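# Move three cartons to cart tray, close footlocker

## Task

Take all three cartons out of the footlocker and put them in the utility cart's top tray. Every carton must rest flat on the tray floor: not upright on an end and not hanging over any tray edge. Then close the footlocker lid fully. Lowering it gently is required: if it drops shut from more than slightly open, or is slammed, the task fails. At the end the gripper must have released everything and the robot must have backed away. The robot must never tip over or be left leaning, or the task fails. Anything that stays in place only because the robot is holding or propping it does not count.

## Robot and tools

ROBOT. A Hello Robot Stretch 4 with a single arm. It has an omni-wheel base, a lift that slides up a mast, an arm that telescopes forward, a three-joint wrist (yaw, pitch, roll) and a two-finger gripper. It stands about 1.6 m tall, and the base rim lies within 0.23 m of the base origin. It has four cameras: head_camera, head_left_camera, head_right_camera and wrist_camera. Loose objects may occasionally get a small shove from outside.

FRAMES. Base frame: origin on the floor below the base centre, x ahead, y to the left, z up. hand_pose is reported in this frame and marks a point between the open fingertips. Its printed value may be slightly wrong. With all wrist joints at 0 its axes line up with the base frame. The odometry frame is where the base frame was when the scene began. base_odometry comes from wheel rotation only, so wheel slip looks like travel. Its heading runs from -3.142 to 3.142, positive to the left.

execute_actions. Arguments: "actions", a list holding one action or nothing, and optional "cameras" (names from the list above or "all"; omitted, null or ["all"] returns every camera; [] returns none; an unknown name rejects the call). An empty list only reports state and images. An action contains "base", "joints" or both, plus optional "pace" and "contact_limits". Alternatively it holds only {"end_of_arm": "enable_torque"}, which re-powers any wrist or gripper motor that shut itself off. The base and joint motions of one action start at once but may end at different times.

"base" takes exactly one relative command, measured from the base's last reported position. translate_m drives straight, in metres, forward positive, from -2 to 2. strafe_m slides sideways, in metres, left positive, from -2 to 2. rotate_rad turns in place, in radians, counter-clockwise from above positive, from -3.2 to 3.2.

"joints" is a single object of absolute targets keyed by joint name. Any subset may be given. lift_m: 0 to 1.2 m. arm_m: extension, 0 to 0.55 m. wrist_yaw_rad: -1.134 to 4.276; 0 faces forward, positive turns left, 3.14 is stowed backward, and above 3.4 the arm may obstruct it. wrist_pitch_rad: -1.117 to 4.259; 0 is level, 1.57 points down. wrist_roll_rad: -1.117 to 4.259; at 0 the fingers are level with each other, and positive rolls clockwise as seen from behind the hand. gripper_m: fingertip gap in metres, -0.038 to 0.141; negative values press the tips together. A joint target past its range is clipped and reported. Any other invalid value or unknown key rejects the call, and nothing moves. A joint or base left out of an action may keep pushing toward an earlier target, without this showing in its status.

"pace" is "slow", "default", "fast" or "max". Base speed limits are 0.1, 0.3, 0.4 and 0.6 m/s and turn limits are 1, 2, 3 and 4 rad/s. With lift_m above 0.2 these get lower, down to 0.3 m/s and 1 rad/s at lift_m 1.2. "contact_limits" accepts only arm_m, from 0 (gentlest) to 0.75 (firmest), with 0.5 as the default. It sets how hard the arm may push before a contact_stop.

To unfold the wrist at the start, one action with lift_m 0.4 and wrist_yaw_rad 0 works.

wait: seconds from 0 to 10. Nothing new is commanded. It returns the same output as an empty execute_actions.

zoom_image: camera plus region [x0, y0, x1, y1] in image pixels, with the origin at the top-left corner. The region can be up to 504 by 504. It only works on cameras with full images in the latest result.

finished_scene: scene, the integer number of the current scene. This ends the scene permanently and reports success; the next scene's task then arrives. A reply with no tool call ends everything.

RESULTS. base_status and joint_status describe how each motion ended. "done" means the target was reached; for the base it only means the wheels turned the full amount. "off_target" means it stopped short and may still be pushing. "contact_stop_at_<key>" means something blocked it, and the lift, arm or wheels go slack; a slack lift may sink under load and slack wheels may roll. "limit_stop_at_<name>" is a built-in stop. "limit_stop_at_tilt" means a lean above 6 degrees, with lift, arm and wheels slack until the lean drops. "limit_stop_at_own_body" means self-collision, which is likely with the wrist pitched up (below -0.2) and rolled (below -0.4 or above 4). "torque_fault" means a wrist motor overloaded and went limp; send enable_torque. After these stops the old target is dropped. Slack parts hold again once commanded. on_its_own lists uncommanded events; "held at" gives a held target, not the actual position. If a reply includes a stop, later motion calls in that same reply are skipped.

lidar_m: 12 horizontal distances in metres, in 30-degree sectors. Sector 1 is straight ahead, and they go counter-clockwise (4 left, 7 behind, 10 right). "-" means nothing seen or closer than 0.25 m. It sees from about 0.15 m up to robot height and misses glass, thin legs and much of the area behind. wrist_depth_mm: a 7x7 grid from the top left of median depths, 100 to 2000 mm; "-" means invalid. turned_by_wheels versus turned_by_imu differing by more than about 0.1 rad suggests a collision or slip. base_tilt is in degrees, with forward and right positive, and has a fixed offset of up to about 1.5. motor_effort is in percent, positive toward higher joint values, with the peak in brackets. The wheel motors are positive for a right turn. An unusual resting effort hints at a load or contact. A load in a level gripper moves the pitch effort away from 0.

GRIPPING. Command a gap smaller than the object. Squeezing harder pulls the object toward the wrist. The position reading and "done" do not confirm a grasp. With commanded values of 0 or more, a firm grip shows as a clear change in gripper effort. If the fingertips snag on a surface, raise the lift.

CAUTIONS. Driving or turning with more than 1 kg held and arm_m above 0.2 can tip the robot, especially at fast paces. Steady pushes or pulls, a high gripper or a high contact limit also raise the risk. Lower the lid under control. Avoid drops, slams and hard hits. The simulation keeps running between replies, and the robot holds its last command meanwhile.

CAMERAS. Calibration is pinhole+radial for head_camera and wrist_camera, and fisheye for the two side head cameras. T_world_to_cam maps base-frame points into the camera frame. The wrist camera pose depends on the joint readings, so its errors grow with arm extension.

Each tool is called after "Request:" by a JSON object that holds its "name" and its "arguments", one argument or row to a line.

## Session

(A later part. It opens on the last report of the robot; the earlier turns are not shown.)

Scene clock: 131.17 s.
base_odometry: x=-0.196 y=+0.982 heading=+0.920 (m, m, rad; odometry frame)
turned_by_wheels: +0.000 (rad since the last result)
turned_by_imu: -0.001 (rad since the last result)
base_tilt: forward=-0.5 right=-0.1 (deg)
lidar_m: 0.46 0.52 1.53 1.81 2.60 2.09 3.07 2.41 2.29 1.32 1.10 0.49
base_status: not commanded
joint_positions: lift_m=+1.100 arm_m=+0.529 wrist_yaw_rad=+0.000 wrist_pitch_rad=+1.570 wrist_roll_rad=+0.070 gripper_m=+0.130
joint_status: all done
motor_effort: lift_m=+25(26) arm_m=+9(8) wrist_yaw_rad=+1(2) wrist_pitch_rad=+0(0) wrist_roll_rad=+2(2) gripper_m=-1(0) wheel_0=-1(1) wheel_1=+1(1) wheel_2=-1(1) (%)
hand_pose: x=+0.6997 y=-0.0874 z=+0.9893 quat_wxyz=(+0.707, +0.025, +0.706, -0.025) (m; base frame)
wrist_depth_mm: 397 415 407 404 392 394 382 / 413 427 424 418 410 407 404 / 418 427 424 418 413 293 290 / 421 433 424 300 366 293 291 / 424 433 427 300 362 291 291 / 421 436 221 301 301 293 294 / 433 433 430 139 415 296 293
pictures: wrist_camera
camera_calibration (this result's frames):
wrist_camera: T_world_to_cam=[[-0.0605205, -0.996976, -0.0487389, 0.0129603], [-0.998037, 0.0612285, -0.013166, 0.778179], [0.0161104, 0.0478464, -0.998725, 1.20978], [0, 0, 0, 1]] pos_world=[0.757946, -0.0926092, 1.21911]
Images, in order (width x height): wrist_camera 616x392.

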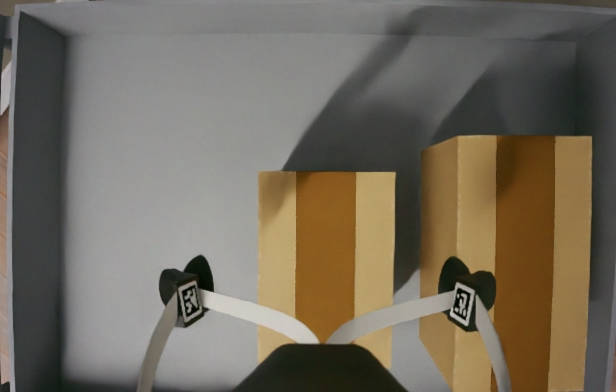

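Request:
{"name": "execute_actions", "arguments": {
  "actions": [
    {"base":{"translate_m":-0.64},"joints":{"arm_m":0.05},"pace":"fast"}
  ],
  "cameras": []
}}

Request:
{"name": "execute_actions", "arguments": {
  "actions": [
    {"base":{"rotate_rad":2.36},"joints":{"lift_m":0.6,"wrist_roll_rad":-0.2,"gripper_m":0.141},"pace":"fast"}
  ],
  "cameras": []
}}

Request:
{"name": "execute_actions", "arguments": {
  "actions": [
    {"base":{"translate_m":1.22},"joints":{"arm_m":0.39},"pace":"fast"}
  ],
  "cameras": ["wrist_camera","head_camera"]
}}

Scene clock: 134.73 s.
base_odometry: x=-0.583 y=+0.473 heading=+0.920 (m, m, rad; odometry frame)
turned_by_wheels: +0.000 (rad since the last result)
turned_by_imu: -0.002 (rad since the last result)
base_tilt: forward=-0.5 right=-0.1 (deg)
lidar_m: 1.09 1.22 1.98 2.32 1.59 1.62 2.52 1.97 1.97 1.83 1.60 1.11
base_status: done
joint_positions: lift_m=+1.100 arm_m=+0.051 wrist_yaw_rad=+0.000 wrist_pitch_rad=+1.570 wrist_roll_rad=+0.070 gripper_m=+0.130
joint_status: all done
motor_effort: lift_m=+25(25) arm_m=-8(7) wrist_yaw_rad=+2(0) wrist_pitch_rad=-1(0) wrist_roll_rad=+1(1) gripper_m=-1(1) wheel_0=-1(4) wheel_1=-1(5) wheel_2=-2(8) (%)
hand_pose: x=+0.2226 y=-0.0874 z=+0.9894 quat_wxyz=(+0.707, +0.025, +0.706, -0.025) (m; base frame)
wrist_depth_mm: 1255 1281 1229 1229 1229 1205 1182 / 1281 1255 1255 1229 1229 1182 1182 / 1281 1255 1255 1229 1205 1205 1182 / 1308 1281 1229 1229 1229 1205 1205 / 1308 1281 1229 1008 1229 1205 1205 / 1308 1281 221 1025 1025 1205 1182 / 1308 1281 1281 139 1229 1205 1229
pictures: none
No camera images: the call's "cameras" was empty. Leave "cameras" out to get every camera's image.

Scene clock: 137.83 s.
base_odometry: x=-0.583 y=+0.473 heading=-3.003 (m, m, rad; odometry frame)
turned_by_wheels: +2.360 (rad since the last result)
turned_by_imu: +2.384 (rad since the last result)
base_tilt: forward=-0.6 right=-0.1 (deg)
lidar_m: 1.60 1.68 2.86 1.97 2.06 1.66 1.61 1.10 1.10 1.99 2.09 2.23
base_status: done
joint_positions: lift_m=+0.600 arm_m=+0.052 wrist_yaw_rad=+0.000 wrist_pitch_rad=+1.570 wrist_roll_rad=-0.199 gripper_m=+0.141
joint_status: all done
motor_effort: lift_m=+16(23) arm_m=-8(8) wrist_yaw_rad=+0(2) wrist_pitch_rad=-1(2) wrist_roll_rad=-1(5) gripper_m=+1(2) wheel_0=-2(3) wheel_1=-1(4) wheel_2=+0(7) (%)
hand_pose: x=+0.2227 y=-0.0874 z=+0.4901 quat_wxyz=(+0.704, -0.070, +0.703, +0.070) (m; base frame)
wrist_depth_mm: 741 741 723 715 707 699 683 / 750 741 723 723 715 699 683 / 750 741 732 723 715 699 691 / 750 741 732 715 707 707 699 / 750 741 512 530 715 699 699 / 759 521 508 508 715 196 691 / 750 521 517 135 715 707 707
pictures: none
No camera images: the call's "cameras" was empty. Leave "cameras" out to get every camera's image.

Scene clock: 142.17 s.
base_odometry: x=-1.792 y=+0.304 heading=-3.003 (m, m, rad; odometry frame)
turned_by_wheels: +0.000 (rad since the last result)
turned_by_imu: -0.001 (rad since the last result)
base_tilt: forward=-0.6 right=-0.1 (deg)
lidar_m: 0.39 0.41 0.53 2.78 2.26 2.83 2.27 2.11 2.07 1.99 1.31 0.41
base_status: done
joint_positions: lift_m=+0.600 arm_m=+0.389 wrist_yaw_rad=+0.000 wrist_pitch_rad=+1.570 wrist_roll_rad=-0.200 gripper_m=+0.141
joint_status: all done
motor_effort: lift_m=+16(16) arm_m=+8(11) wrist_yaw_rad=+0(3) wrist_pitch_rad=-1(2) wrist_roll_rad=+0(1) gripper_m=-1(1) wheel_0=-1(6) wheel_1=+1(7) wheel_2=+1(16) (%)
hand_pose: x=+0.5597 y=-0.0874 z=+0.4901 quat_wxyz=(+0.704, -0.071, +0.703, +0.071) (m; base frame)
wrist_depth_mm: 715 676 591 535 484 585 591 / 715 715 707 699 654 699 683 / 723 715 707 699 691 699 691 / 732 715 707 699 591 707 699 / 676 715 707 574 544 707 699 / 455 452 473 574 402 196 699 / 759 418 421 135 452 707 691
pictures: head_camera, wrist_camera
camera_calibration (this result's frames):
wrist_camera: T_world_to_cam=[[0.207475, -0.977038, -0.0484931, -0.168217], [-0.978236, -0.20708, -0.0131001, 0.597336], [0.00275741, 0.0501556, -0.998738, 0.721067], [0, 0, 0, 1]] pos_world=[0.617249, -0.0768238, 0.719825]
Images, in order (width x height): head_camera 420x560, wrist_camera 616x392.

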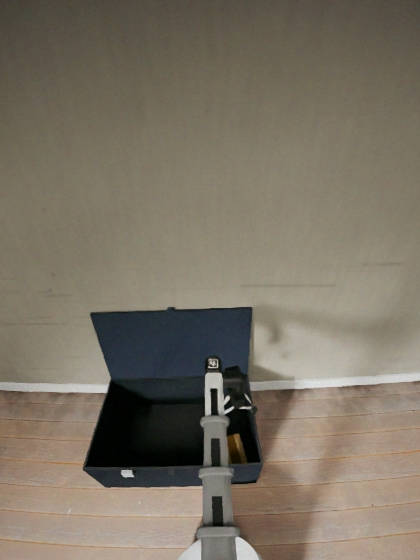

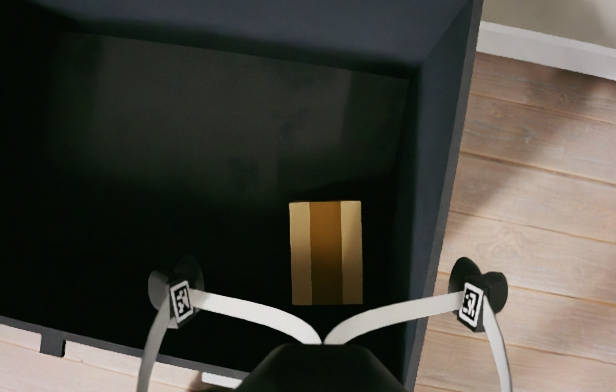

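Request:
{"name": "execute_actions", "arguments": {
  "actions": [
    {"joints":{"lift_m":0.3,"arm_m":0.375,"gripper_m":0.127,"wrist_roll_rad":-0.22}}
  ],
  "cameras": ["wrist_camera"]
}}

Scene clock: 144.50 s.
base_odometry: x=-1.792 y=+0.304 heading=-3.003 (m, m, rad; odometry frame)
turned_by_wheels: +0.000 (rad since the last result)
turned_by_imu: -0.001 (rad since the last result)
base_tilt: forward=-0.5 right=-0.1 (deg)
lidar_m: 0.38 0.40 0.54 2.77 2.28 2.83 2.28 2.10 2.09 1.99 1.34 0.41
base_status: not commanded
joint_positions: lift_m=+0.300 arm_m=+0.377 wrist_yaw_rad=+0.000 wrist_pitch_rad=+1.570 wrist_roll_rad=-0.219 gripper_m=+0.127
joint_status: all done
motor_effort: lift_m=+16(16) arm_m=-9(7) wrist_yaw_rad=+0(1) wrist_pitch_rad=-1(0) wrist_roll_rad=-1(2) gripper_m=-1(2) wheel_0=-1(1) wheel_1=+1(1) wheel_2=+0(0) (%)
hand_pose: x=+0.5476 y=-0.0874 z=+0.1901 quat_wxyz=(+0.703, -0.077, +0.703, +0.077) (m; base frame)
wrist_depth_mm: 407 399 394 387 382 334 220 / 407 402 397 389 384 312 211 / 404 404 394 392 387 291 201 / 410 404 399 392 387 272 191 / 407 404 397 273 272 233 182 / 407 404 221 274 272 196 175 / 314 330 359 138 303 220 -
pictures: wrist_camera
camera_calibration (this result's frames):
wrist_camera: T_world_to_cam=[[0.226507, -0.9728, -0.0485175, -0.190313], [-0.974008, -0.226144, -0.0129162, 0.577612], [0.00159292, 0.050182, -0.998739, 0.422153], [0, 0, 0, 1]] pos_world=[0.605033, -0.0756977, 0.419848]
Images, in order (width x height): wrist_camera 616x392.

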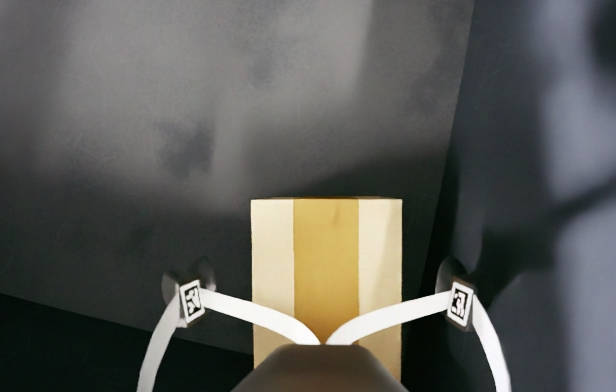

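Request:
{"name": "execute_actions", "arguments": {
  "actions": [
    {"joints":{"lift_m":0.21}}
  ],
  "cameras": []
}}

Request:
{"name": "execute_actions", "arguments": {
  "actions": [
    {"joints":{"gripper_m":0.05}}
  ],
  "cameras": ["wrist_camera"]
}}

Request:
{"name": "execute_actions", "arguments": {
  "actions": [
    {"base":{"strafe_m":0.02},"joints":{"lift_m":0.6}}
  ],
  "cameras": []
}}

Request:
{"name": "execute_actions", "arguments": {
  "actions": [
    {"base":{"translate_m":-0.95},"joints":{"arm_m":0.05,"wrist_roll_rad":0.07},"pace":"fast"}
  ],
  "cameras": []
}}

Request:
{"name": "execute_actions", "arguments": {
  "actions": [
    {"base":{"rotate_rad":-2.35},"joints":{"lift_m":1.14}}
  ],
  "cameras": []
}}

Request:
{"name": "execute_actions", "arguments": {
  "actions": [
    {"base":{"translate_m":0.84},"joints":{"arm_m":0.2}}
  ],
  "cameras": []
}}

Request:
{"name": "execute_actions", "arguments": {
  "actions": [
    {"joints":{"arm_m":0.53}}
  ],
  "cameras": ["wrist_camera"]
}}

Scene clock: 146.13 s.
base_odometry: x=-1.792 y=+0.304 heading=-3.003 (m, m, rad; odometry frame)
turned_by_wheels: +0.000 (rad since the last result)
turned_by_imu: -0.001 (rad since the last result)
base_tilt: forward=-0.6 right=-0.1 (deg)
lidar_m: 0.39 0.38 0.53 2.77 2.26 2.83 2.30 2.10 2.08 2.00 1.33 0.41
base_status: not commanded
joint_positions: lift_m=+0.211 arm_m=+0.377 wrist_yaw_rad=+0.000 wrist_pitch_rad=+1.570 wrist_roll_rad=-0.219 gripper_m=+0.127
joint_status: all done
motor_effort: lift_m=+14(16) arm_m=-9(9) wrist_yaw_rad=+1(0) wrist_pitch_rad=-2(2) wrist_roll_rad=-1(1) gripper_m=-1(1) wheel_0=+0(1) wheel_1=+1(1) wheel_2=+0(0) (%)
hand_pose: x=+0.5476 y=-0.0874 z=+0.1003 quat_wxyz=(+0.703, -0.077, +0.703, +0.077) (m; base frame)
wrist_depth_mm: 314 309 304 301 297 293 219 / 315 309 304 301 297 293 211 / 314 309 307 303 300 291 200 / 315 310 307 303 298 271 191 / 317 312 187 184 182 235 181 / 319 314 187 184 182 193 175 / 314 314 188 133 183 224 -
pictures: none
No camera images: the call's "cameras" was empty. Leave "cameras" out to get every camera's image.

Scene clock: 147.83 s.
base_odometry: x=-1.792 y=+0.304 heading=-3.003 (m, m, rad; odometry frame)
turned_by_wheels: +0.000 (rad since the last result)
turned_by_imu: -0.001 (rad since the last result)
base_tilt: forward=-0.6 right=-0.1 (deg)
lidar_m: 0.39 0.40 0.55 2.76 2.27 2.85 2.28 2.10 2.10 1.99 1.29 0.41
base_status: not commanded
joint_positions: lift_m=+0.210 arm_m=+0.377 wrist_yaw_rad=+0.000 wrist_pitch_rad=+1.569 wrist_roll_rad=-0.220 gripper_m=+0.051
joint_status: all done
motor_effort: lift_m=+19(19) arm_m=-9(9) wrist_yaw_rad=+2(0) wrist_pitch_rad=+2(3) wrist_roll_rad=+0(1) gripper_m=-22(21) wheel_0=-1(1) wheel_1=+1(1) wheel_2=+0(0) (%)
hand_pose: x=+0.5480 y=-0.0874 z=+0.0999 quat_wxyz=(+0.703, -0.078, +0.702, +0.078) (m; base frame)
wrist_depth_mm: 309 304 300 297 293 289 220 / 310 306 303 298 296 290 212 / 310 309 303 298 296 291 202 / 312 307 303 267 268 271 192 / 314 309 171 168 166 243 183 / 315 309 172 169 167 177 173 / 314 310 175 170 168 224 -
pictures: wrist_camera
camera_calibration (this result's frames):
wrist_camera: T_world_to_cam=[[0.226866, -0.972728, -0.048282, -0.194973], [-0.973922, -0.226454, -0.0139273, 0.576767], [0.00261386, 0.0501826, -0.998737, 0.331478], [0, 0, 0, 1]] pos_world=[0.605093, -0.0756794, 0.329678]
Images, in order (width x height): wrist_camera 616x392.

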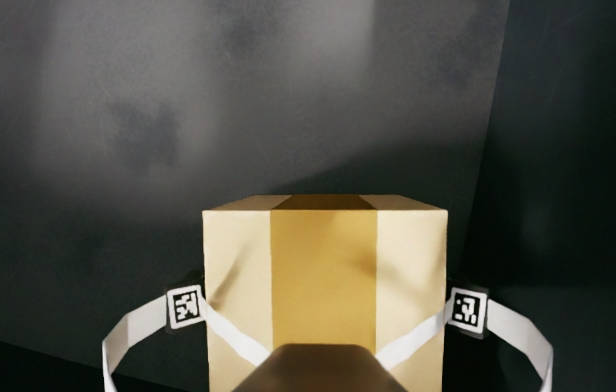

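Scene clock: 150.40 s.
base_odometry: x=-1.789 y=+0.284 heading=-3.003 (m, m, rad; odometry frame)
turned_by_wheels: +0.000 (rad since the last result)
turned_by_imu: -0.001 (rad since the last result)
base_tilt: forward=-0.5 right=-0.1 (deg)
lidar_m: 0.38 0.41 0.55 2.73 2.27 2.79 2.28 2.11 2.09 2.02 1.31 0.42
base_status: done
joint_positions: lift_m=+0.599 arm_m=+0.377 wrist_yaw_rad=+0.000 wrist_pitch_rad=+1.569 wrist_roll_rad=-0.220 gripper_m=+0.051
joint_status: all done
motor_effort: lift_m=+28(29) arm_m=-9(9) wrist_yaw_rad=+1(1) wrist_pitch_rad=+2(2) wrist_roll_rad=+0(0) gripper_m=-23(25) wheel_0=+1(6) wheel_1=+0(4) wheel_2=+0(2) (%)
hand_pose: x=+0.5479 y=-0.0874 z=+0.4891 quat_wxyz=(+0.703, -0.078, +0.702, +0.077) (m; base frame)
wrist_depth_mm: 715 707 640 564 512 459 597 / 723 707 699 691 683 477 691 / 723 715 707 699 683 484 691 / 732 715 699 266 267 699 691 / 597 715 170 167 166 699 699 / 433 410 172 169 167 177 691 / 759 741 174 170 169 707 691
pictures: none
No camera images: the call's "cameras" was empty. Leave "cameras" out to get every camera's image.

Scene clock: 154.13 s.
base_odometry: x=-0.848 y=+0.415 heading=-3.003 (m, m, rad; odometry frame)
turned_by_wheels: +0.000 (rad since the last result)
turned_by_imu: -0.002 (rad since the last result)
base_tilt: forward=-0.5 right=-0.1 (deg)
lidar_m: 1.33 1.35 2.70 1.97 2.03 1.95 1.87 1.34 1.37 1.99 2.12 1.95
base_status: done
joint_positions: lift_m=+0.599 arm_m=+0.051 wrist_yaw_rad=+0.000 wrist_pitch_rad=+1.569 wrist_roll_rad=+0.070 gripper_m=+0.050
joint_status: all done
motor_effort: lift_m=+28(28) arm_m=-8(7) wrist_yaw_rad=+2(3) wrist_pitch_rad=+2(7) wrist_roll_rad=+1(9) gripper_m=-25(26) wheel_0=+0(7) wheel_1=+0(3) wheel_2=-1(16) (%)
hand_pose: x=+0.2229 y=-0.0874 z=+0.4891 quat_wxyz=(+0.707, +0.025, +0.706, -0.025) (m; base frame)
wrist_depth_mm: 741 732 723 707 707 691 683 / 750 741 732 707 707 699 683 / 750 741 732 723 707 707 691 / 750 741 732 257 258 699 699 / 750 741 170 168 166 707 691 / 759 750 172 169 167 177 699 / 759 517 175 170 168 707 699
pictures: none
No camera images: the call's "cameras" was empty. Leave "cameras" out to get every camera's image.

Scene clock: 157.20 s.
base_odometry: x=-0.848 y=+0.415 heading=+0.930 (m, m, rad; odometry frame)
turned_by_wheels: -2.350 (rad since the last result)
turned_by_imu: -2.376 (rad since the last result)
base_tilt: forward=-0.6 right=-0.2 (deg)
lidar_m: 1.33 2.00 2.02 2.18 1.32 1.33 2.25 2.74 1.96 2.13 1.88 1.36
base_status: done
joint_positions: lift_m=+1.139 arm_m=+0.051 wrist_yaw_rad=+0.000 wrist_pitch_rad=+1.569 wrist_roll_rad=+0.070 gripper_m=+0.050
joint_status: all done
motor_effort: lift_m=+28(31) arm_m=-8(8) wrist_yaw_rad=+1(0) wrist_pitch_rad=+2(4) wrist_roll_rad=+1(1) gripper_m=-24(23) wheel_0=+2(7) wheel_1=+2(8) wheel_2=-1(10) (%)
hand_pose: x=+0.2229 y=-0.0874 z=+1.0291 quat_wxyz=(+0.707, +0.025, +0.706, -0.025) (m; base frame)
wrist_depth_mm: 1308 1308 1281 1255 1255 1229 1205 / 1336 1281 1308 1281 1229 1229 1205 / 1336 1308 1281 1281 1281 1229 1229 / 1308 1308 1281 257 258 1229 1229 / 1308 1308 170 167 166 1255 1255 / 1366 1336 172 170 167 177 1255 / 1336 1308 175 170 169 1255 1255
pictures: none
No camera images: the call's "cameras" was empty. Leave "cameras" out to get every camera's image.

Scene clock: 161.47 s.
base_odometry: x=-0.346 y=+1.089 heading=+0.930 (m, m, rad; odometry frame)
turned_by_wheels: +0.000 (rad since the last result)
turned_by_imu: -0.001 (rad since the last result)
base_tilt: forward=-0.6 right=-0.2 (deg)
lidar_m: 0.26 1.39 1.41 1.67 2.47 1.99 2.87 2.55 2.51 1.50 0.64 0.26
base_status: done
joint_positions: lift_m=+1.139 arm_m=+0.199 wrist_yaw_rad=+0.000 wrist_pitch_rad=+1.569 wrist_roll_rad=+0.070 gripper_m=+0.050
joint_status: all done
motor_effort: lift_m=+28(28) arm_m=+8(10) wrist_yaw_rad=+0(3) wrist_pitch_rad=+1(3) wrist_roll_rad=+1(1) gripper_m=-24(28) wheel_0=+0(9) wheel_1=+0(4) wheel_2=+2(9) (%)
hand_pose: x=+0.3699 y=-0.0874 z=+1.0291 quat_wxyz=(+0.707, +0.025, +0.706, -0.025) (m; base frame)
wrist_depth_mm: 1308 410 459 455 452 445 433 / 1336 418 459 455 452 445 442 / 1336 1308 1281 788 778 699 647 / 1308 1281 1281 258 258 1229 1255 / 1336 1308 170 167 166 1255 1205 / 1336 1308 172 169 167 177 1205 / 1366 1308 175 170 169 1255 1229
pictures: none
No camera images: the call's "cameras" was empty. Leave "cameras" out to get every camera's image.

Scene clock: 163.57 s.
base_odometry: x=-0.346 y=+1.089 heading=+0.930 (m, m, rad; odometry frame)
turned_by_wheels: +0.000 (rad since the last result)
turned_by_imu: -0.001 (rad since the last result)
base_tilt: forward=-0.5 right=-0.2 (deg)
lidar_m: 0.49 1.42 1.40 1.66 2.47 1.99 2.91 2.54 2.49 1.47 0.64 0.51
base_status: not commanded
joint_positions: lift_m=+1.139 arm_m=+0.528 wrist_yaw_rad=+0.000 wrist_pitch_rad=+1.569 wrist_roll_rad=+0.070 gripper_m=+0.050
joint_status: all done
motor_effort: lift_m=+28(28) arm_m=+9(8) wrist_yaw_rad=+0(0) wrist_pitch_rad=+3(3) wrist_roll_rad=+1(1) gripper_m=-23(25) wheel_0=-1(1) wheel_1=+0(0) wheel_2=+1(2) (%)
hand_pose: x=+0.7000 y=-0.0874 z=+1.0291 quat_wxyz=(+0.707, +0.025, +0.706, -0.025) (m; base frame)
wrist_depth_mm: 1098 1255 430 452 445 442 433 / 1229 1308 459 455 452 445 439 / 1308 1308 462 462 452 445 439 / 1336 1308 462 257 259 332 327 / 1336 1308 170 168 166 330 329 / 1336 399 172 170 167 177 329 / 1366 402 175 170 169 452 445
pictures: wrist_camera
camera_calibration (this result's frames):
wrist_camera: T_world_to_cam=[[-0.0600254, -0.997003, -0.0488037, 0.0146357], [-0.998049, 0.0607853, -0.0142373, 0.780096], [0.0171612, 0.0478539, -0.998707, 1.24873], [0, 0, 0, 1]] pos_world=[0.758023, -0.0925831, 1.25894]
Images, in order (width x height): wrist_camera 616x392.

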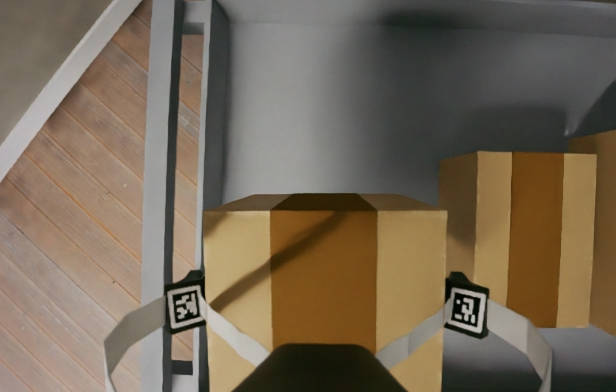

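Request:
{"name": "execute_actions", "arguments": {
  "actions": [
    {"base":{"translate_m":0.05},"joints":{"lift_m":0.983}}
  ],
  "cameras": []
}}

Request:
{"name": "execute_actions", "arguments": {
  "actions": [
    {"joints":{"gripper_m":0.13}}
  ],
  "cameras": []
}}

Request:
{"name": "execute_actions", "arguments": {
  "actions": [
    {"joints":{"lift_m":1.1}}
  ],
  "cameras": ["wrist_camera"]
}}

Request:
{"name": "execute_actions", "arguments": {
  "actions": [
    {"base":{"translate_m":-1.295},"joints":{"arm_m":0.05},"pace":"fast"}
  ],
  "cameras": ["head_camera"]
}}

Request:
{"name": "execute_actions", "arguments": {
  "actions": [
    {"base":{"rotate_rad":2.36},"joints":{"lift_m":0.9,"wrist_roll_rad":0,"gripper_m":0.07,"wrist_pitch_rad":1.2},"pace":"fast"}
  ],
  "cameras": []
}}

Request:
{"name": "execute_actions", "arguments": {
  "actions": [
    {"base":{"translate_m":0.75},"joints":{"arm_m":0.45},"pace":"fast"}
  ],
  "cameras": ["wrist_camera","head_camera"]
}}

Scene clock: 165.47 s.
base_odometry: x=-0.316 y=+1.129 heading=+0.930 (m, m, rad; odometry frame)
turned_by_wheels: +0.000 (rad since the last result)
turned_by_imu: -0.001 (rad since the last result)
base_tilt: forward=-0.6 right=-0.2 (deg)
lidar_m: 0.45 1.37 1.35 1.64 2.51 2.03 2.30 2.58 2.43 1.44 0.59 0.45
base_status: done
joint_positions: lift_m=+0.983 arm_m=+0.529 wrist_yaw_rad=+0.000 wrist_pitch_rad=+1.569 wrist_roll_rad=+0.070 gripper_m=+0.050
joint_status: all done
motor_effort: lift_m=+19(27) arm_m=+8(9) wrist_yaw_rad=+1(0) wrist_pitch_rad=+2(4) wrist_roll_rad=+1(1) gripper_m=-26(24) wheel_0=+1(9) wheel_1=+1(6) wheel_2=-1(8) (%)
hand_pose: x=+0.7000 y=-0.0874 z=+0.8728 quat_wxyz=(+0.707, +0.025, +0.706, -0.025) (m; base frame)
wrist_depth_mm: 238 258 301 298 293 290 289 / 240 263 303 297 294 291 289 / 241 267 303 301 296 291 289 / 242 272 304 256 258 293 287 / 244 276 170 167 166 293 229 / 245 258 172 169 167 177 224 / 241 263 175 170 168 296 -
pictures: none
No camera images: the call's "cameras" was empty. Leave "cameras" out to get every camera's image.

Scene clock: 167.20 s.
base_odometry: x=-0.316 y=+1.129 heading=+0.930 (m, m, rad; odometry frame)
turned_by_wheels: +0.000 (rad since the last result)
turned_by_imu: -0.001 (rad since the last result)
base_tilt: forward=-0.6 right=-0.1 (deg)
lidar_m: 0.44 1.36 1.38 1.61 2.48 2.02 2.34 2.60 2.45 1.43 0.59 0.46
base_status: not commanded
joint_positions: lift_m=+0.983 arm_m=+0.529 wrist_yaw_rad=+0.000 wrist_pitch_rad=+1.570 wrist_roll_rad=+0.070 gripper_m=+0.130
joint_status: all done
motor_effort: lift_m=+19(19) arm_m=+8(8) wrist_yaw_rad=+0(3) wrist_pitch_rad=+0(12) wrist_roll_rad=+1(1) gripper_m=+1(26) wheel_0=+1(1) wheel_1=+1(1) wheel_2=-1(0) (%)
hand_pose: x=+0.6999 y=-0.0874 z=+0.8728 quat_wxyz=(+0.707, +0.025, +0.706, -0.024) (m; base frame)
wrist_depth_mm: 239 270 303 301 297 294 290 / 634 264 306 301 298 294 291 / 244 270 306 303 298 296 293 / 244 273 307 303 297 297 293 / 246 274 187 185 183 297 229 / 247 259 188 185 182 205 225 / 245 273 189 136 184 298 223
pictures: none
No camera images: the call's "cameras" was empty. Leave "cameras" out to get every camera's image.

Scene clock: 168.73 s.
base_odometry: x=-0.316 y=+1.129 heading=+0.930 (m, m, rad; odometry frame)
turned_by_wheels: +0.000 (rad since the last result)
turned_by_imu: -0.001 (rad since the last result)
base_tilt: forward=-0.5 right=-0.1 (deg)
lidar_m: 0.43 0.52 1.39 1.61 2.50 2.02 2.32 2.61 2.43 1.44 0.58 0.44
base_status: not commanded
joint_positions: lift_m=+1.100 arm_m=+0.529 wrist_yaw_rad=+0.000 wrist_pitch_rad=+1.570 wrist_roll_rad=+0.070 gripper_m=+0.130
joint_status: all done
motor_effort: lift_m=+25(26) arm_m=+8(7) wrist_yaw_rad=+0(1) wrist_pitch_rad=+0(1) wrist_roll_rad=+1(1) gripper_m=+1(0) wheel_0=+1(1) wheel_1=+1(1) wheel_2=+0(1) (%)
hand_pose: x=+0.6999 y=-0.0874 z=+0.9893 quat_wxyz=(+0.707, +0.025, +0.706, -0.025) (m; base frame)
wrist_depth_mm: 1060 1205 413 407 394 375 788 / 1182 1229 421 415 413 407 402 / 1281 1255 421 418 415 410 402 / 1255 1229 424 364 413 410 404 / 1281 1255 424 301 415 300 290 / 1308 373 220 301 298 293 291 / 1308 1255 427 139 418 315 291
pictures: wrist_camera
camera_calibration (this result's frames):
wrist_camera: T_world_to_cam=[[-0.0600593, -0.997004, -0.0487399, 0.0126491], [-0.998065, 0.0607677, -0.0131833, 0.778388], [0.0161056, 0.0478538, -0.998724, 1.20978], [0, 0, 0, 1]] pos_world=[0.758157, -0.0925821, 1.21911]
Images, in order (width x height): wrist_camera 616x392.

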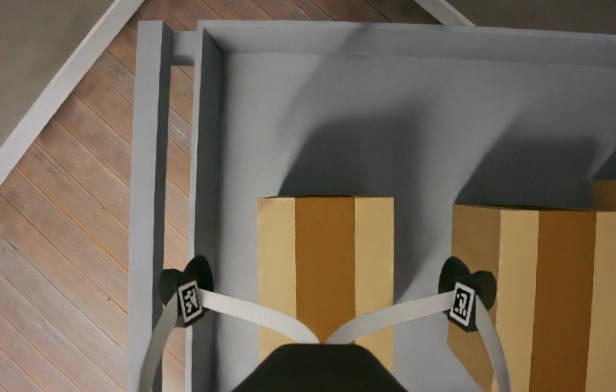

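Scene clock: 174.13 s.
base_odometry: x=-1.090 y=+0.091 heading=+0.930 (m, m, rad; odometry frame)
turned_by_wheels: +0.000 (rad since the last result)
turned_by_imu: -0.003 (rad since the last result)
base_tilt: forward=-0.6 right=-0.1 (deg)
lidar_m: 1.73 2.30 2.30 1.86 1.05 1.04 1.88 2.43 1.73 1.96 2.16 1.73
base_status: done
joint_positions: lift_m=+1.100 arm_m=+0.051 wrist_yaw_rad=+0.000 wrist_pitch_rad=+1.570 wrist_roll_rad=+0.070 gripper_m=+0.130
joint_status: all done
motor_effort: lift_m=+24(25) arm_m=-8(13) wrist_yaw_rad=+1(0) wrist_pitch_rad=-1(0) wrist_roll_rad=+1(1) gripper_m=-2(3) wheel_0=-2(8) wheel_1=-2(7) wheel_2=+0(14) (%)
hand_pose: x=+0.2226 y=-0.0874 z=+0.9894 quat_wxyz=(+0.707, +0.025, +0.706, -0.025) (m; base frame)
wrist_depth_mm: 1281 1255 1255 1229 1205 1182 1182 / 1308 1255 1255 1205 1229 1205 1182 / 1281 1281 1255 1229 1229 1182 1182 / 1281 1281 1255 1229 1205 1205 1205 / 1281 1281 1255 1025 1205 1205 1182 / 1308 1281 220 1008 1025 1182 1205 / 1308 1281 1255 139 1205 1205 1182
pictures: head_camera
Images, in order (width x height): head_camera 420x560.

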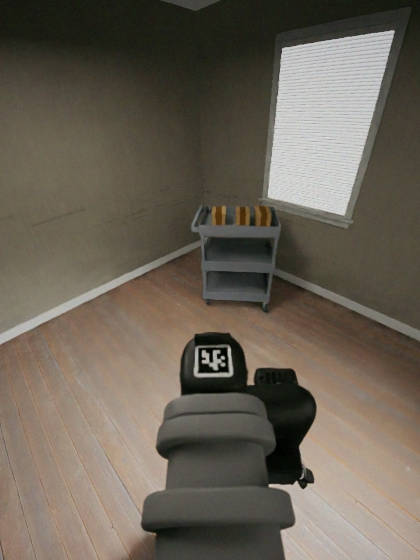

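Scene clock: 177.23 s.
base_odometry: x=-1.090 y=+0.091 heading=-2.993 (m, m, rad; odometry frame)
turned_by_wheels: +2.360 (rad since the last result)
turned_by_imu: +2.384 (rad since the last result)
base_tilt: forward=-0.7 right=-0.1 (deg)
lidar_m: 1.03 1.69 2.30 1.76 1.75 2.21 2.15 1.73 1.76 2.30 2.27 1.10
base_status: done
joint_positions: lift_m=+0.900 arm_m=+0.051 wrist_yaw_rad=+0.000 wrist_pitch_rad=+1.201 wrist_roll_rad=+0.001 gripper_m=+0.070
joint_status: all done
motor_effort: lift_m=+19(23) arm_m=-8(8) wrist_yaw_rad=+0(1) wrist_pitch_rad=-3(9) wrist_roll_rad=-1(1) gripper_m=-2(1) wheel_0=+0(9) wheel_1=-1(4) wheel_2=-2(6) (%)
hand_pose: x=+0.3267 y=-0.0874 z=+0.8094 quat_wxyz=(+0.825, +0.000, +0.565, +0.000) (m; base frame)
wrist_depth_mm: 1430 1397 1042 991 991 1182 1281 / 1336 1308 1255 1229 1205 1229 1205 / 1255 1255 1229 1182 1182 1160 1160 / 1160 1160 1138 1118 1098 1078 1078 / 1098 1078 1078 1060 1060 1042 1025 / 1060 1042 204 1008 195 976 976 / 976 976 976 135 960 946 917
pictures: none
No camera images: the call's "cameras" was empty. Leave "cameras" out to get every camera's image.

Scene clock: 180.63 s.
base_odometry: x=-1.832 y=-0.020 heading=-2.993 (m, m, rad; odometry frame)
turned_by_wheels: +0.000 (rad since the last result)
turned_by_imu: -0.001 (rad since the last result)
base_tilt: forward=-0.5 right=-0.2 (deg)
lidar_m: 0.28 0.31 1.23 2.44 2.09 2.42 2.93 2.34 2.41 2.31 0.44 0.31
base_status: done
joint_positions: lift_m=+0.900 arm_m=+0.449 wrist_yaw_rad=+0.000 wrist_pitch_rad=+1.201 wrist_roll_rad=+0.000 gripper_m=+0.070
joint_status: all done
motor_effort: lift_m=+19(19) arm_m=+9(8) wrist_yaw_rad=+1(3) wrist_pitch_rad=-3(4) wrist_roll_rad=+0(1) gripper_m=-4(4) wheel_0=+1(11) wheel_1=+2(9) wheel_2=+1(14) (%)
hand_pose: x=+0.7238 y=-0.0874 z=+0.8094 quat_wxyz=(+0.825, +0.000, +0.565, +0.000) (m; base frame)
wrist_depth_mm: 219 216 211 211 210 211 208 / 262 263 260 260 257 254 252 / 310 306 306 301 297 296 291 / 373 370 370 368 366 366 364 / 917 508 473 500 462 500 496 / 1060 1025 204 691 196 683 699 / 1008 866 960 135 931 854 699
pictures: head_camera, wrist_camera
camera_calibration (this result's frames):
wrist_camera: T_world_to_cam=[[0.0261646, -0.998769, -0.0421415, -0.0625666], [-0.927756, -0.00856236, -0.373089, 1.03425], [0.372269, 0.0488587, -0.926838, 0.713815], [0, 0, 0, 1]] pos_world=[0.695436, -0.0885101, 1.04482]
Images, in order (width x height): head_camera 420x560, wrist_camera 616x392.

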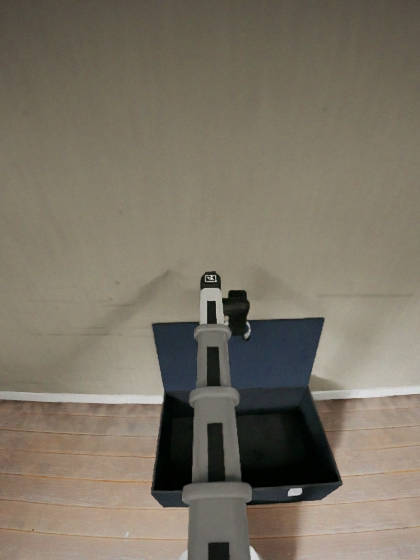

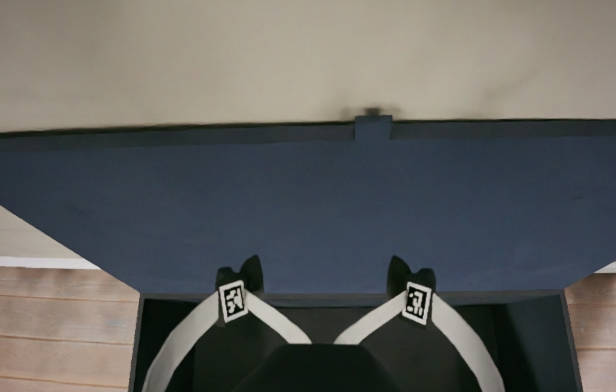

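Request:
{"name": "execute_actions", "arguments": {
  "actions": [
    {"base":{"strafe_m":0.7},"joints":{"arm_m":0.2,"wrist_pitch_rad":0,"wrist_yaw_rad":-1.13,"lift_m":0.6,"gripper_m":0.05}}
  ],
  "cameras": []
}}

Request:
{"name": "execute_actions", "arguments": {
  "actions": [
    {"base":{"translate_m":0.3},"joints":{"lift_m":0.38}}
  ],
  "cameras": ["wrist_camera","head_camera","head_right_camera"]
}}

Scene clock: 184.83 s.
base_odometry: x=-1.728 y=-0.713 heading=-2.993 (m, m, rad; odometry frame)
turned_by_wheels: +0.000 (rad since the last result)
turned_by_imu: -0.003 (rad since the last result)
base_tilt: forward=-0.5 right=-0.2 (deg)
lidar_m: 0.85 0.89 1.26 1.73 1.70 1.51 2.88 2.75 2.79 1.22 0.53 0.61
base_status: done
joint_positions: lift_m=+0.600 arm_m=+0.202 wrist_yaw_rad=-1.130 wrist_pitch_rad=+0.002 wrist_roll_rad=+0.000 gripper_m=+0.050
joint_status: all done
motor_effort: lift_m=+16(19) arm_m=-9(10) wrist_yaw_rad=+2(8) wrist_pitch_rad=-8(12) wrist_roll_rad=+0(0) gripper_m=-3(6) wheel_0=+0(6) wheel_1=-2(7) wheel_2=+0(2) (%)
hand_pose: x=+0.4164 y=-0.2982 z=+0.7779 quat_wxyz=(+0.845, +0.001, +0.001, -0.535) (m; base frame)
wrist_depth_mm: 496 597 798 1160 - - - / 492 615 798 1160 1983 - - / 492 609 788 1118 1983 - - / 496 609 788 1138 1983 - - / 496 569 732 1060 1983 - - / 492 564 198 991 191 - - / 496 544 691 137 1138 1098 1708
pictures: none
No camera images: the call's "cameras" was empty. Leave "cameras" out to get every camera's image.

Scene clock: 187.30 s.
base_odometry: x=-2.025 y=-0.757 heading=-2.993 (m, m, rad; odometry frame)
turned_by_wheels: +0.000 (rad since the last result)
turned_by_imu: -0.001 (rad since the last result)
base_tilt: forward=-0.5 right=-0.1 (deg)
lidar_m: 0.54 0.58 0.81 1.74 1.83 1.78 3.22 2.99 3.12 0.40 0.44 0.58
base_status: done
joint_positions: lift_m=+0.380 arm_m=+0.202 wrist_yaw_rad=-1.130 wrist_pitch_rad=+0.002 wrist_roll_rad=+0.000 gripper_m=+0.050
joint_status: all done
motor_effort: lift_m=+16(14) arm_m=-8(9) wrist_yaw_rad=+2(2) wrist_pitch_rad=-8(8) wrist_roll_rad=+0(0) gripper_m=-7(1) wheel_0=+1(3) wheel_1=+2(7) wheel_2=+0(5) (%)
hand_pose: x=+0.4164 y=-0.2982 z=+0.5579 quat_wxyz=(+0.845, +0.001, +0.001, -0.535) (m; base frame)
wrist_depth_mm: 226 273 357 517 931 - - / 223 274 359 439 904 - - / 224 276 362 433 778 - - / 224 276 362 433 699 - - / 223 274 357 433 627 - - / 223 274 198 397 190 1008 946 / 224 264 357 137 564 991 931
pictures: head_camera, head_right_camera, wrist_camera
camera_calibration (this result's frames):
wrist_camera: T_world_to_cam=[[-0.882561, -0.470115, 0.00887597, 0.231914], [-0.00339573, -0.0125039, -0.999916, 0.617074], [0.470187, -0.882517, 0.0094391, -0.235456], [0, 0, 0, 1]] pos_world=[0.317481, -0.0910514, 0.617187]
Images, in order (width x height): head_camera 420x560, head_right_camera 420x672, wrist_camera 616x392.

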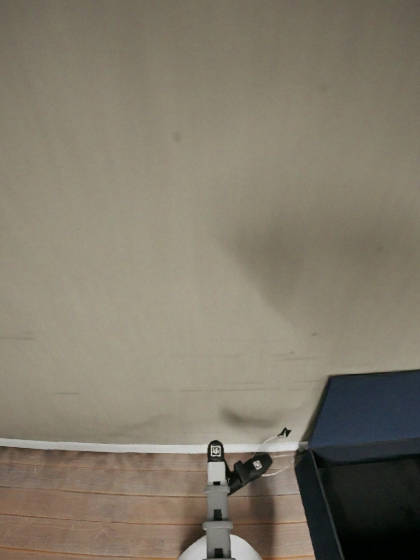

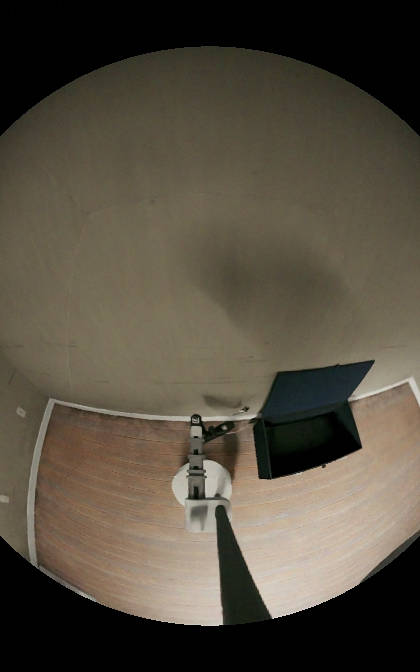

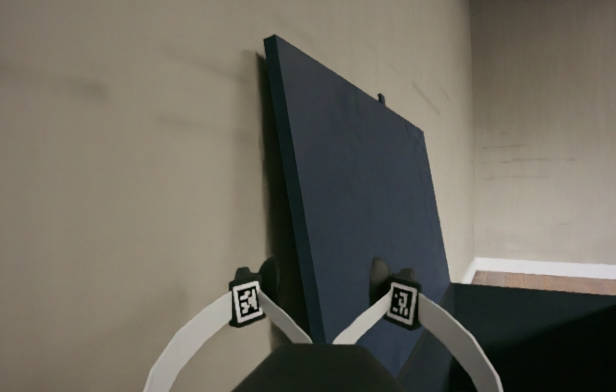

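Request:
{"name": "execute_actions", "arguments": {
  "actions": [
    {"base":{"strafe_m":-0.09},"joints":{"lift_m":0.34,"arm_m":0.27}}
  ],
  "cameras": ["wrist_camera","head_camera"]
}}

Scene clock: 188.83 s.
base_odometry: x=-2.038 y=-0.668 heading=-2.993 (m, m, rad; odometry frame)
turned_by_wheels: +0.000 (rad since the last result)
turned_by_imu: +0.000 (rad since the last result)
base_tilt: forward=-0.6 right=-0.1 (deg)
lidar_m: 0.54 0.58 0.82 1.81 1.92 1.84 3.22 2.95 3.03 0.34 0.33 0.47
base_status: done
joint_positions: lift_m=+0.340 arm_m=+0.268 wrist_yaw_rad=-1.130 wrist_pitch_rad=+0.002 wrist_roll_rad=+0.000 gripper_m=+0.050
joint_status: all done
motor_effort: lift_m=+16(17) arm_m=+9(10) wrist_yaw_rad=+1(1) wrist_pitch_rad=-8(8) wrist_roll_rad=+0(1) gripper_m=-2(4) wheel_0=+0(9) wheel_1=+1(6) wheel_2=+0(1) (%)
hand_pose: x=+0.4834 y=-0.2982 z=+0.5179 quat_wxyz=(+0.845, +0.001, +0.001, -0.535) (m; base frame)
wrist_depth_mm: 163 199 259 315 654 - - / 162 199 259 309 525 - - / 162 200 262 310 466 - - / 162 200 262 315 421 - - / 162 199 258 314 375 - - / 161 198 198 312 191 891 842 / 163 190 257 137 351 580 854
pictures: head_camera, wrist_camera
camera_calibration (this result's frames):
wrist_camera: T_world_to_cam=[[-0.882446, -0.47033, 0.00887603, 0.291294], [-0.00339087, -0.0125083, -0.999916, 0.577285], [0.470402, -0.882402, 0.00944306, -0.266647], [0, 0, 0, 1]] pos_world=[0.38444, -0.0910646, 0.577169]
Images, in order (width x height): head_camera 420x560, wrist_camera 616x392.

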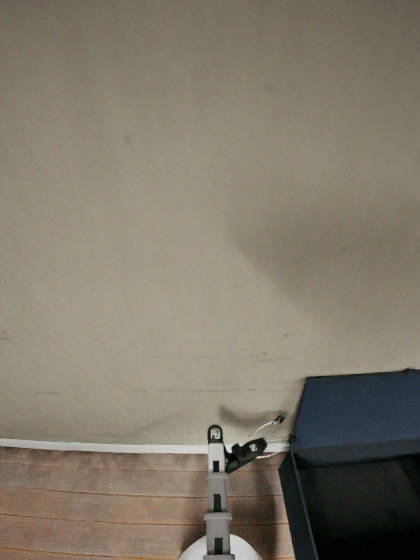

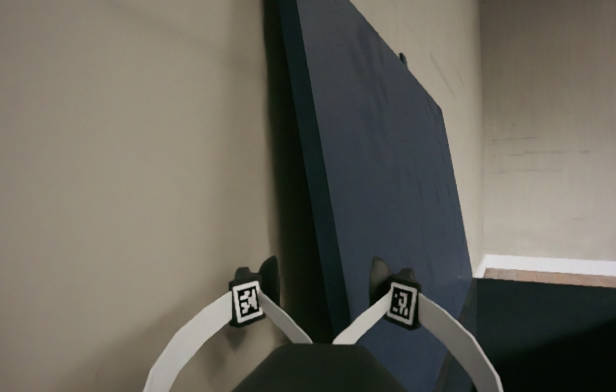

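Request:
{"name": "execute_actions", "arguments": {
  "actions": [
    {"base":{"strafe_m":-0.06},"joints":{"arm_m":0.283},"pace":"slow"}
  ],
  "cameras": ["wrist_camera","head_camera"]
}}

Scene clock: 190.67 s.
base_odometry: x=-2.047 y=-0.609 heading=-2.993 (m, m, rad; odometry frame)
turned_by_wheels: +0.000 (rad since the last result)
turned_by_imu: +0.000 (rad since the last result)
base_tilt: forward=-0.5 right=-0.1 (deg)
lidar_m: 0.56 0.59 0.84 1.88 1.98 1.86 3.23 2.89 2.95 0.26 0.29 0.41
base_status: done
joint_positions: lift_m=+0.340 arm_m=+0.281 wrist_yaw_rad=-1.130 wrist_pitch_rad=+0.002 wrist_roll_rad=+0.000 gripper_m=+0.050
joint_status: all done
motor_effort: lift_m=+16(16) arm_m=+9(9) wrist_yaw_rad=+0(1) wrist_pitch_rad=-7(8) wrist_roll_rad=+0(0) gripper_m=-3(2) wheel_0=+2(7) wheel_1=-1(6) wheel_2=+0(6) (%)
hand_pose: x=+0.4964 y=-0.2982 z=+0.5179 quat_wxyz=(+0.845, +0.001, +0.001, -0.535) (m; base frame)
wrist_depth_mm: 151 183 230 251 609 - - / 149 184 241 235 466 - - / 150 185 240 231 415 - - / 150 184 241 225 373 - - / 149 183 240 222 332 - - / 149 183 198 210 191 842 820 / 151 176 238 137 310 488 798
pictures: head_camera, wrist_camera
camera_calibration (this result's frames):
wrist_camera: T_world_to_cam=[[-0.882446, -0.47033, 0.00887608, 0.302774], [-0.00339086, -0.0125084, -0.999916, 0.57733], [0.470402, -0.882402, 0.00944316, -0.272767], [0, 0, 0, 1]] pos_world=[0.397449, -0.0910646, 0.577169]
Images, in order (width x height): head_camera 420x560, wrist_camera 616x392.

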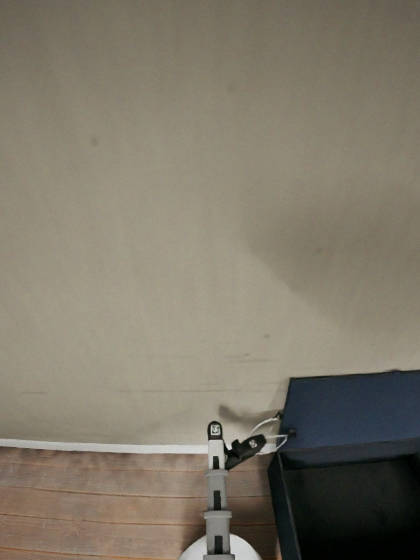

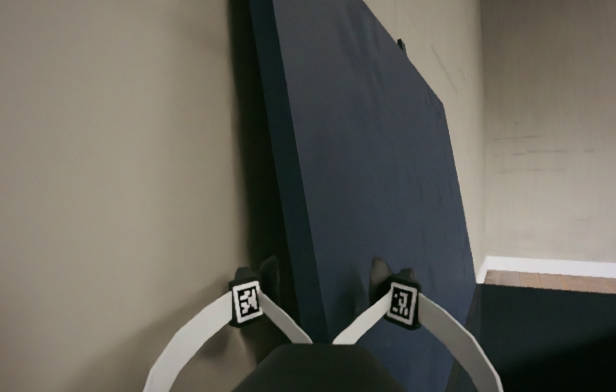

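Request:
{"name": "execute_actions", "arguments": {
  "actions": [
    {"joints":{"lift_m":0.52},"pace":"slow"}
  ],
  "cameras": ["wrist_camera"]
}}

Request:
{"name": "execute_actions", "arguments": {
  "actions": [
    {"joints":{"arm_m":0.2,"gripper_m":0.04},"pace":"slow"}
  ],
  "cameras": ["wrist_camera","head_camera"]
}}

Scene clock: 193.00 s.
base_odometry: x=-2.047 y=-0.609 heading=-2.993 (m, m, rad; odometry frame)
turned_by_wheels: +0.000 (rad since the last result)
turned_by_imu: -0.001 (rad since the last result)
base_tilt: forward=-0.6 right=-0.1 (deg)
lidar_m: 0.53 0.58 0.82 1.88 1.97 1.88 3.23 2.90 2.97 0.25 0.29 0.40
base_status: not commanded
joint_positions: lift_m=+0.520 arm_m=+0.282 wrist_yaw_rad=-1.128 wrist_pitch_rad=+0.003 wrist_roll_rad=+0.000 gripper_m=+0.050
joint_status: all done
motor_effort: lift_m=+26(26) arm_m=+8(9) wrist_yaw_rad=-4(4) wrist_pitch_rad=-11(12) wrist_roll_rad=+0(0) gripper_m=-1(2) wheel_0=+2(2) wheel_1=+0(1) wheel_2=+0(0) (%)
hand_pose: x=+0.4970 y=-0.2981 z=+0.6968 quat_wxyz=(+0.845, +0.001, +0.001, -0.535) (m; base frame)
wrist_depth_mm: 150 182 239 342 603 - - / 149 183 240 340 603 - - / 149 183 239 290 585 - - / 150 183 239 229 404 - - / 149 183 238 230 375 - - / 148 182 198 214 191 1921 - / 150 173 237 135 368 654 1537
pictures: wrist_camera
camera_calibration (this result's frames):
wrist_camera: T_world_to_cam=[[-0.881683, -0.471758, 0.00885955, 0.300908], [-0.00386605, -0.0115531, -0.999926, 0.75674], [0.471826, -0.881652, 0.00836232, -0.27438], [0, 0, 0, 1]] pos_world=[0.397691, -0.0912091, 0.756312]
Images, in order (width x height): wrist_camera 616x392.

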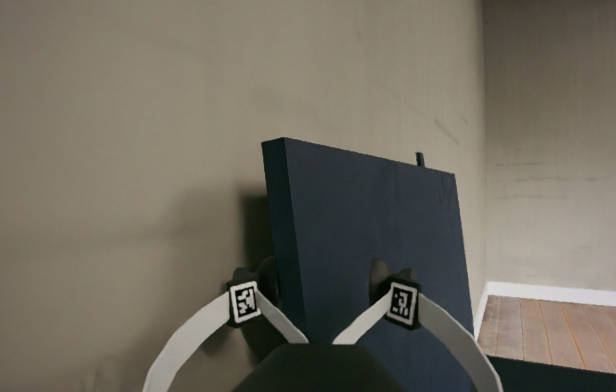

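Scene clock: 195.10 s.
base_odometry: x=-2.047 y=-0.609 heading=-2.993 (m, m, rad; odometry frame)
turned_by_wheels: +0.000 (rad since the last result)
turned_by_imu: -0.001 (rad since the last result)
base_tilt: forward=-0.6 right=-0.2 (deg)
lidar_m: 0.56 0.58 0.84 1.89 1.98 1.86 3.24 2.90 2.98 0.26 0.29 0.39
base_status: not commanded
joint_positions: lift_m=+0.520 arm_m=+0.202 wrist_yaw_rad=-1.131 wrist_pitch_rad=+0.003 wrist_roll_rad=+0.000 gripper_m=+0.040
joint_status: all done
motor_effort: lift_m=+25(26) arm_m=-9(11) wrist_yaw_rad=+3(9) wrist_pitch_rad=-8(10) wrist_roll_rad=+0(0) gripper_m=-3(4) wheel_0=+2(2) wheel_1=-1(0) wheel_2=+0(0) (%)
hand_pose: x=+0.4162 y=-0.2983 z=+0.6971 quat_wxyz=(+0.844, +0.001, +0.001, -0.536) (m; base frame)
wrist_depth_mm: 224 272 357 508 904 - - / 222 272 355 508 904 - - / 222 273 357 480 798 - - / 223 273 357 452 272 - - / 221 272 357 221 296 - - / 220 271 196 204 193 - - / 223 260 355 137 452 854 1576
pictures: head_camera, wrist_camera
camera_calibration (this result's frames):
wrist_camera: T_world_to_cam=[[-0.882935, -0.469411, 0.00889962, 0.230817], [-0.00354166, -0.0122959, -0.999918, 0.756332], [0.469482, -0.882894, 0.00919399, -0.236345], [0, 0, 0, 1]] pos_world=[0.317435, -0.0910195, 0.756389]
Images, in order (width x height): head_camera 420x560, wrist_camera 616x392.

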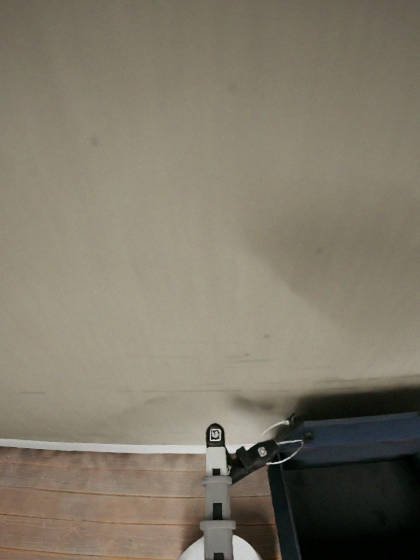

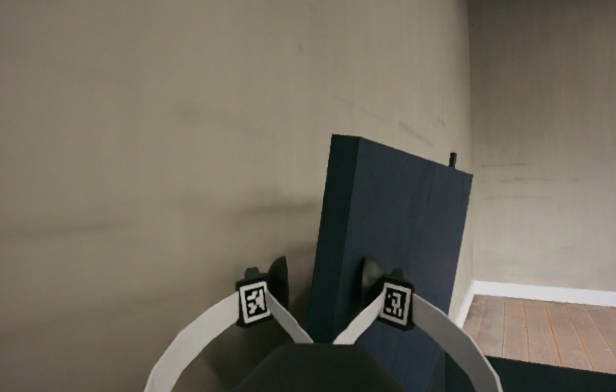

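Request:
{"name": "execute_actions", "arguments": {
  "actions": [
    {"joints":{"arm_m":0.08,"lift_m":0.48,"wrist_roll_rad":0.5,"gripper_m":0.05},"pace":"slow"}
  ],
  "cameras": ["wrist_camera"]
}}

Request:
{"name": "execute_actions", "arguments": {
  "actions": [
    {"joints":{"arm_m":0.0,"lift_m":0.41,"wrist_roll_rad":0.85},"pace":"slow"}
  ],
  "cameras": ["wrist_camera","head_right_camera"]
}}

Scene clock: 197.70 s.
base_odometry: x=-2.047 y=-0.609 heading=-2.993 (m, m, rad; odometry frame)
turned_by_wheels: +0.000 (rad since the last result)
turned_by_imu: -0.001 (rad since the last result)
base_tilt: forward=-0.6 right=-0.1 (deg)
lidar_m: 0.55 0.58 0.81 1.90 1.98 1.87 3.22 2.90 2.99 0.26 0.30 0.39
base_status: not commanded
joint_positions: lift_m=+0.480 arm_m=+0.081 wrist_yaw_rad=-1.132 wrist_pitch_rad=+0.006 wrist_roll_rad=+0.500 gripper_m=+0.050
joint_status: all done
motor_effort: lift_m=+17(24) arm_m=-8(8) wrist_yaw_rad=+8(9) wrist_pitch_rad=-18(18) wrist_roll_rad=+0(3) gripper_m=-7(7) wheel_0=+2(3) wheel_1=+0(0) wheel_2=+0(0) (%)
hand_pose: x=+0.2958 y=-0.2983 z=+0.6568 quat_wxyz=(+0.817, +0.210, -0.130, -0.520) (m; base frame)
wrist_depth_mm: 473 597 842 1397 - - - / 439 549 741 1118 - - - / 410 504 654 891 287 - - / 379 462 597 741 258 - - / 357 427 530 647 271 1661 866 / 334 397 198 559 193 931 891 / 320 362 452 133 430 788 891
pictures: wrist_camera
camera_calibration (this result's frames):
wrist_camera: T_world_to_cam=[[-0.778047, -0.415572, -0.471108, 0.425114], [0.430151, 0.194117, -0.88164, 0.571252], [0.457835, -0.888605, 0.0277263, -0.18991], [0, 0, 0, 1]] pos_world=[0.171981, -0.102979, 0.709178]
Images, in order (width x height): wrist_camera 616x392.

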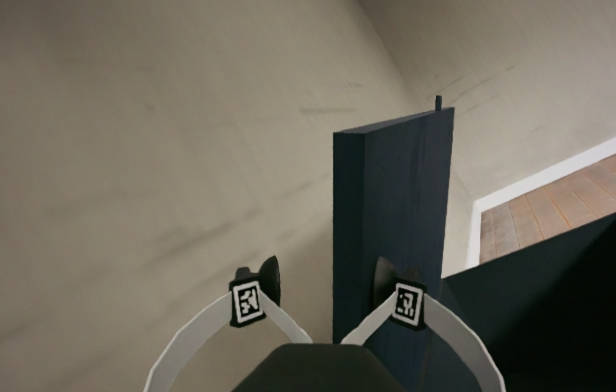

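Scene clock: 199.77 s.
base_odometry: x=-2.047 y=-0.609 heading=-2.993 (m, m, rad; odometry frame)
turned_by_wheels: +0.000 (rad since the last result)
turned_by_imu: -0.001 (rad since the last result)
base_tilt: forward=-0.6 right=-0.1 (deg)
lidar_m: 0.54 0.57 0.80 1.88 1.98 1.85 3.22 2.90 2.97 0.26 0.28 0.38
base_status: not commanded
joint_positions: lift_m=+0.410 arm_m=+0.002 wrist_yaw_rad=-1.131 wrist_pitch_rad=+0.009 wrist_roll_rad=+0.850 gripper_m=+0.050
joint_status: all done
on_its_own: wrist_pitch_rad is at rest, and its effort (-26) is outside its rest range (-23 to +23)
motor_effort: lift_m=+18(18) arm_m=-9(9) wrist_yaw_rad=+3(22) wrist_pitch_rad=-26(27) wrist_roll_rad=-1(8) gripper_m=-5(6) wheel_0=+2(2) wheel_1=-1(1) wheel_2=+0(1) (%)
hand_pose: x=+0.2163 y=-0.2982 z=+0.5859 quat_wxyz=(+0.768, +0.350, -0.218, -0.490) (m; base frame)
wrist_depth_mm: 854 1078 1618 - - - - / 732 904 1205 1756 - - 1921 / 627 759 960 1229 267 - 831 / 554 647 798 991 296 931 878 / 492 574 683 809 231 991 917 / 442 508 197 699 191 917 831 / 404 449 525 141 580 691 732
pictures: head_right_camera, wrist_camera
camera_calibration (this result's frames):
wrist_camera: T_world_to_cam=[[-0.584389, -0.321806, -0.744936, 0.476406], [0.677377, 0.312027, -0.666183, 0.398347], [0.446822, -0.893913, 0.0356386, -0.155332], [0, 0, 0, 1]] pos_world=[0.0779817, -0.109838, 0.6258]
Images, in order (width x height): head_right_camera 420x672, wrist_camera 616x392.

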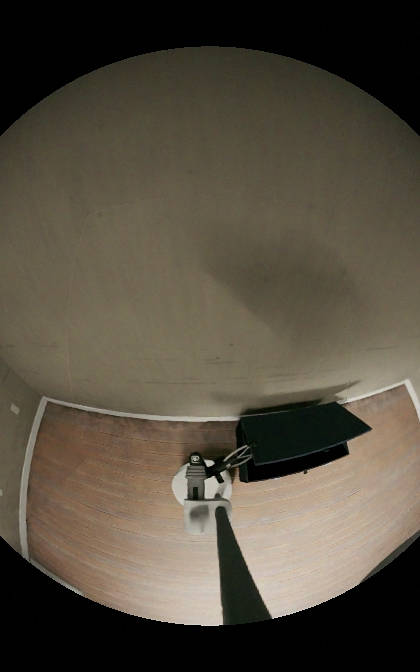

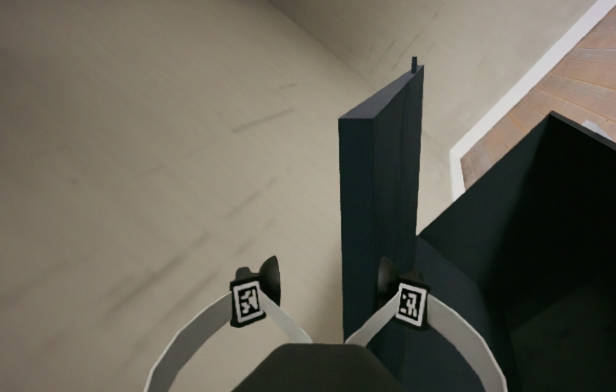

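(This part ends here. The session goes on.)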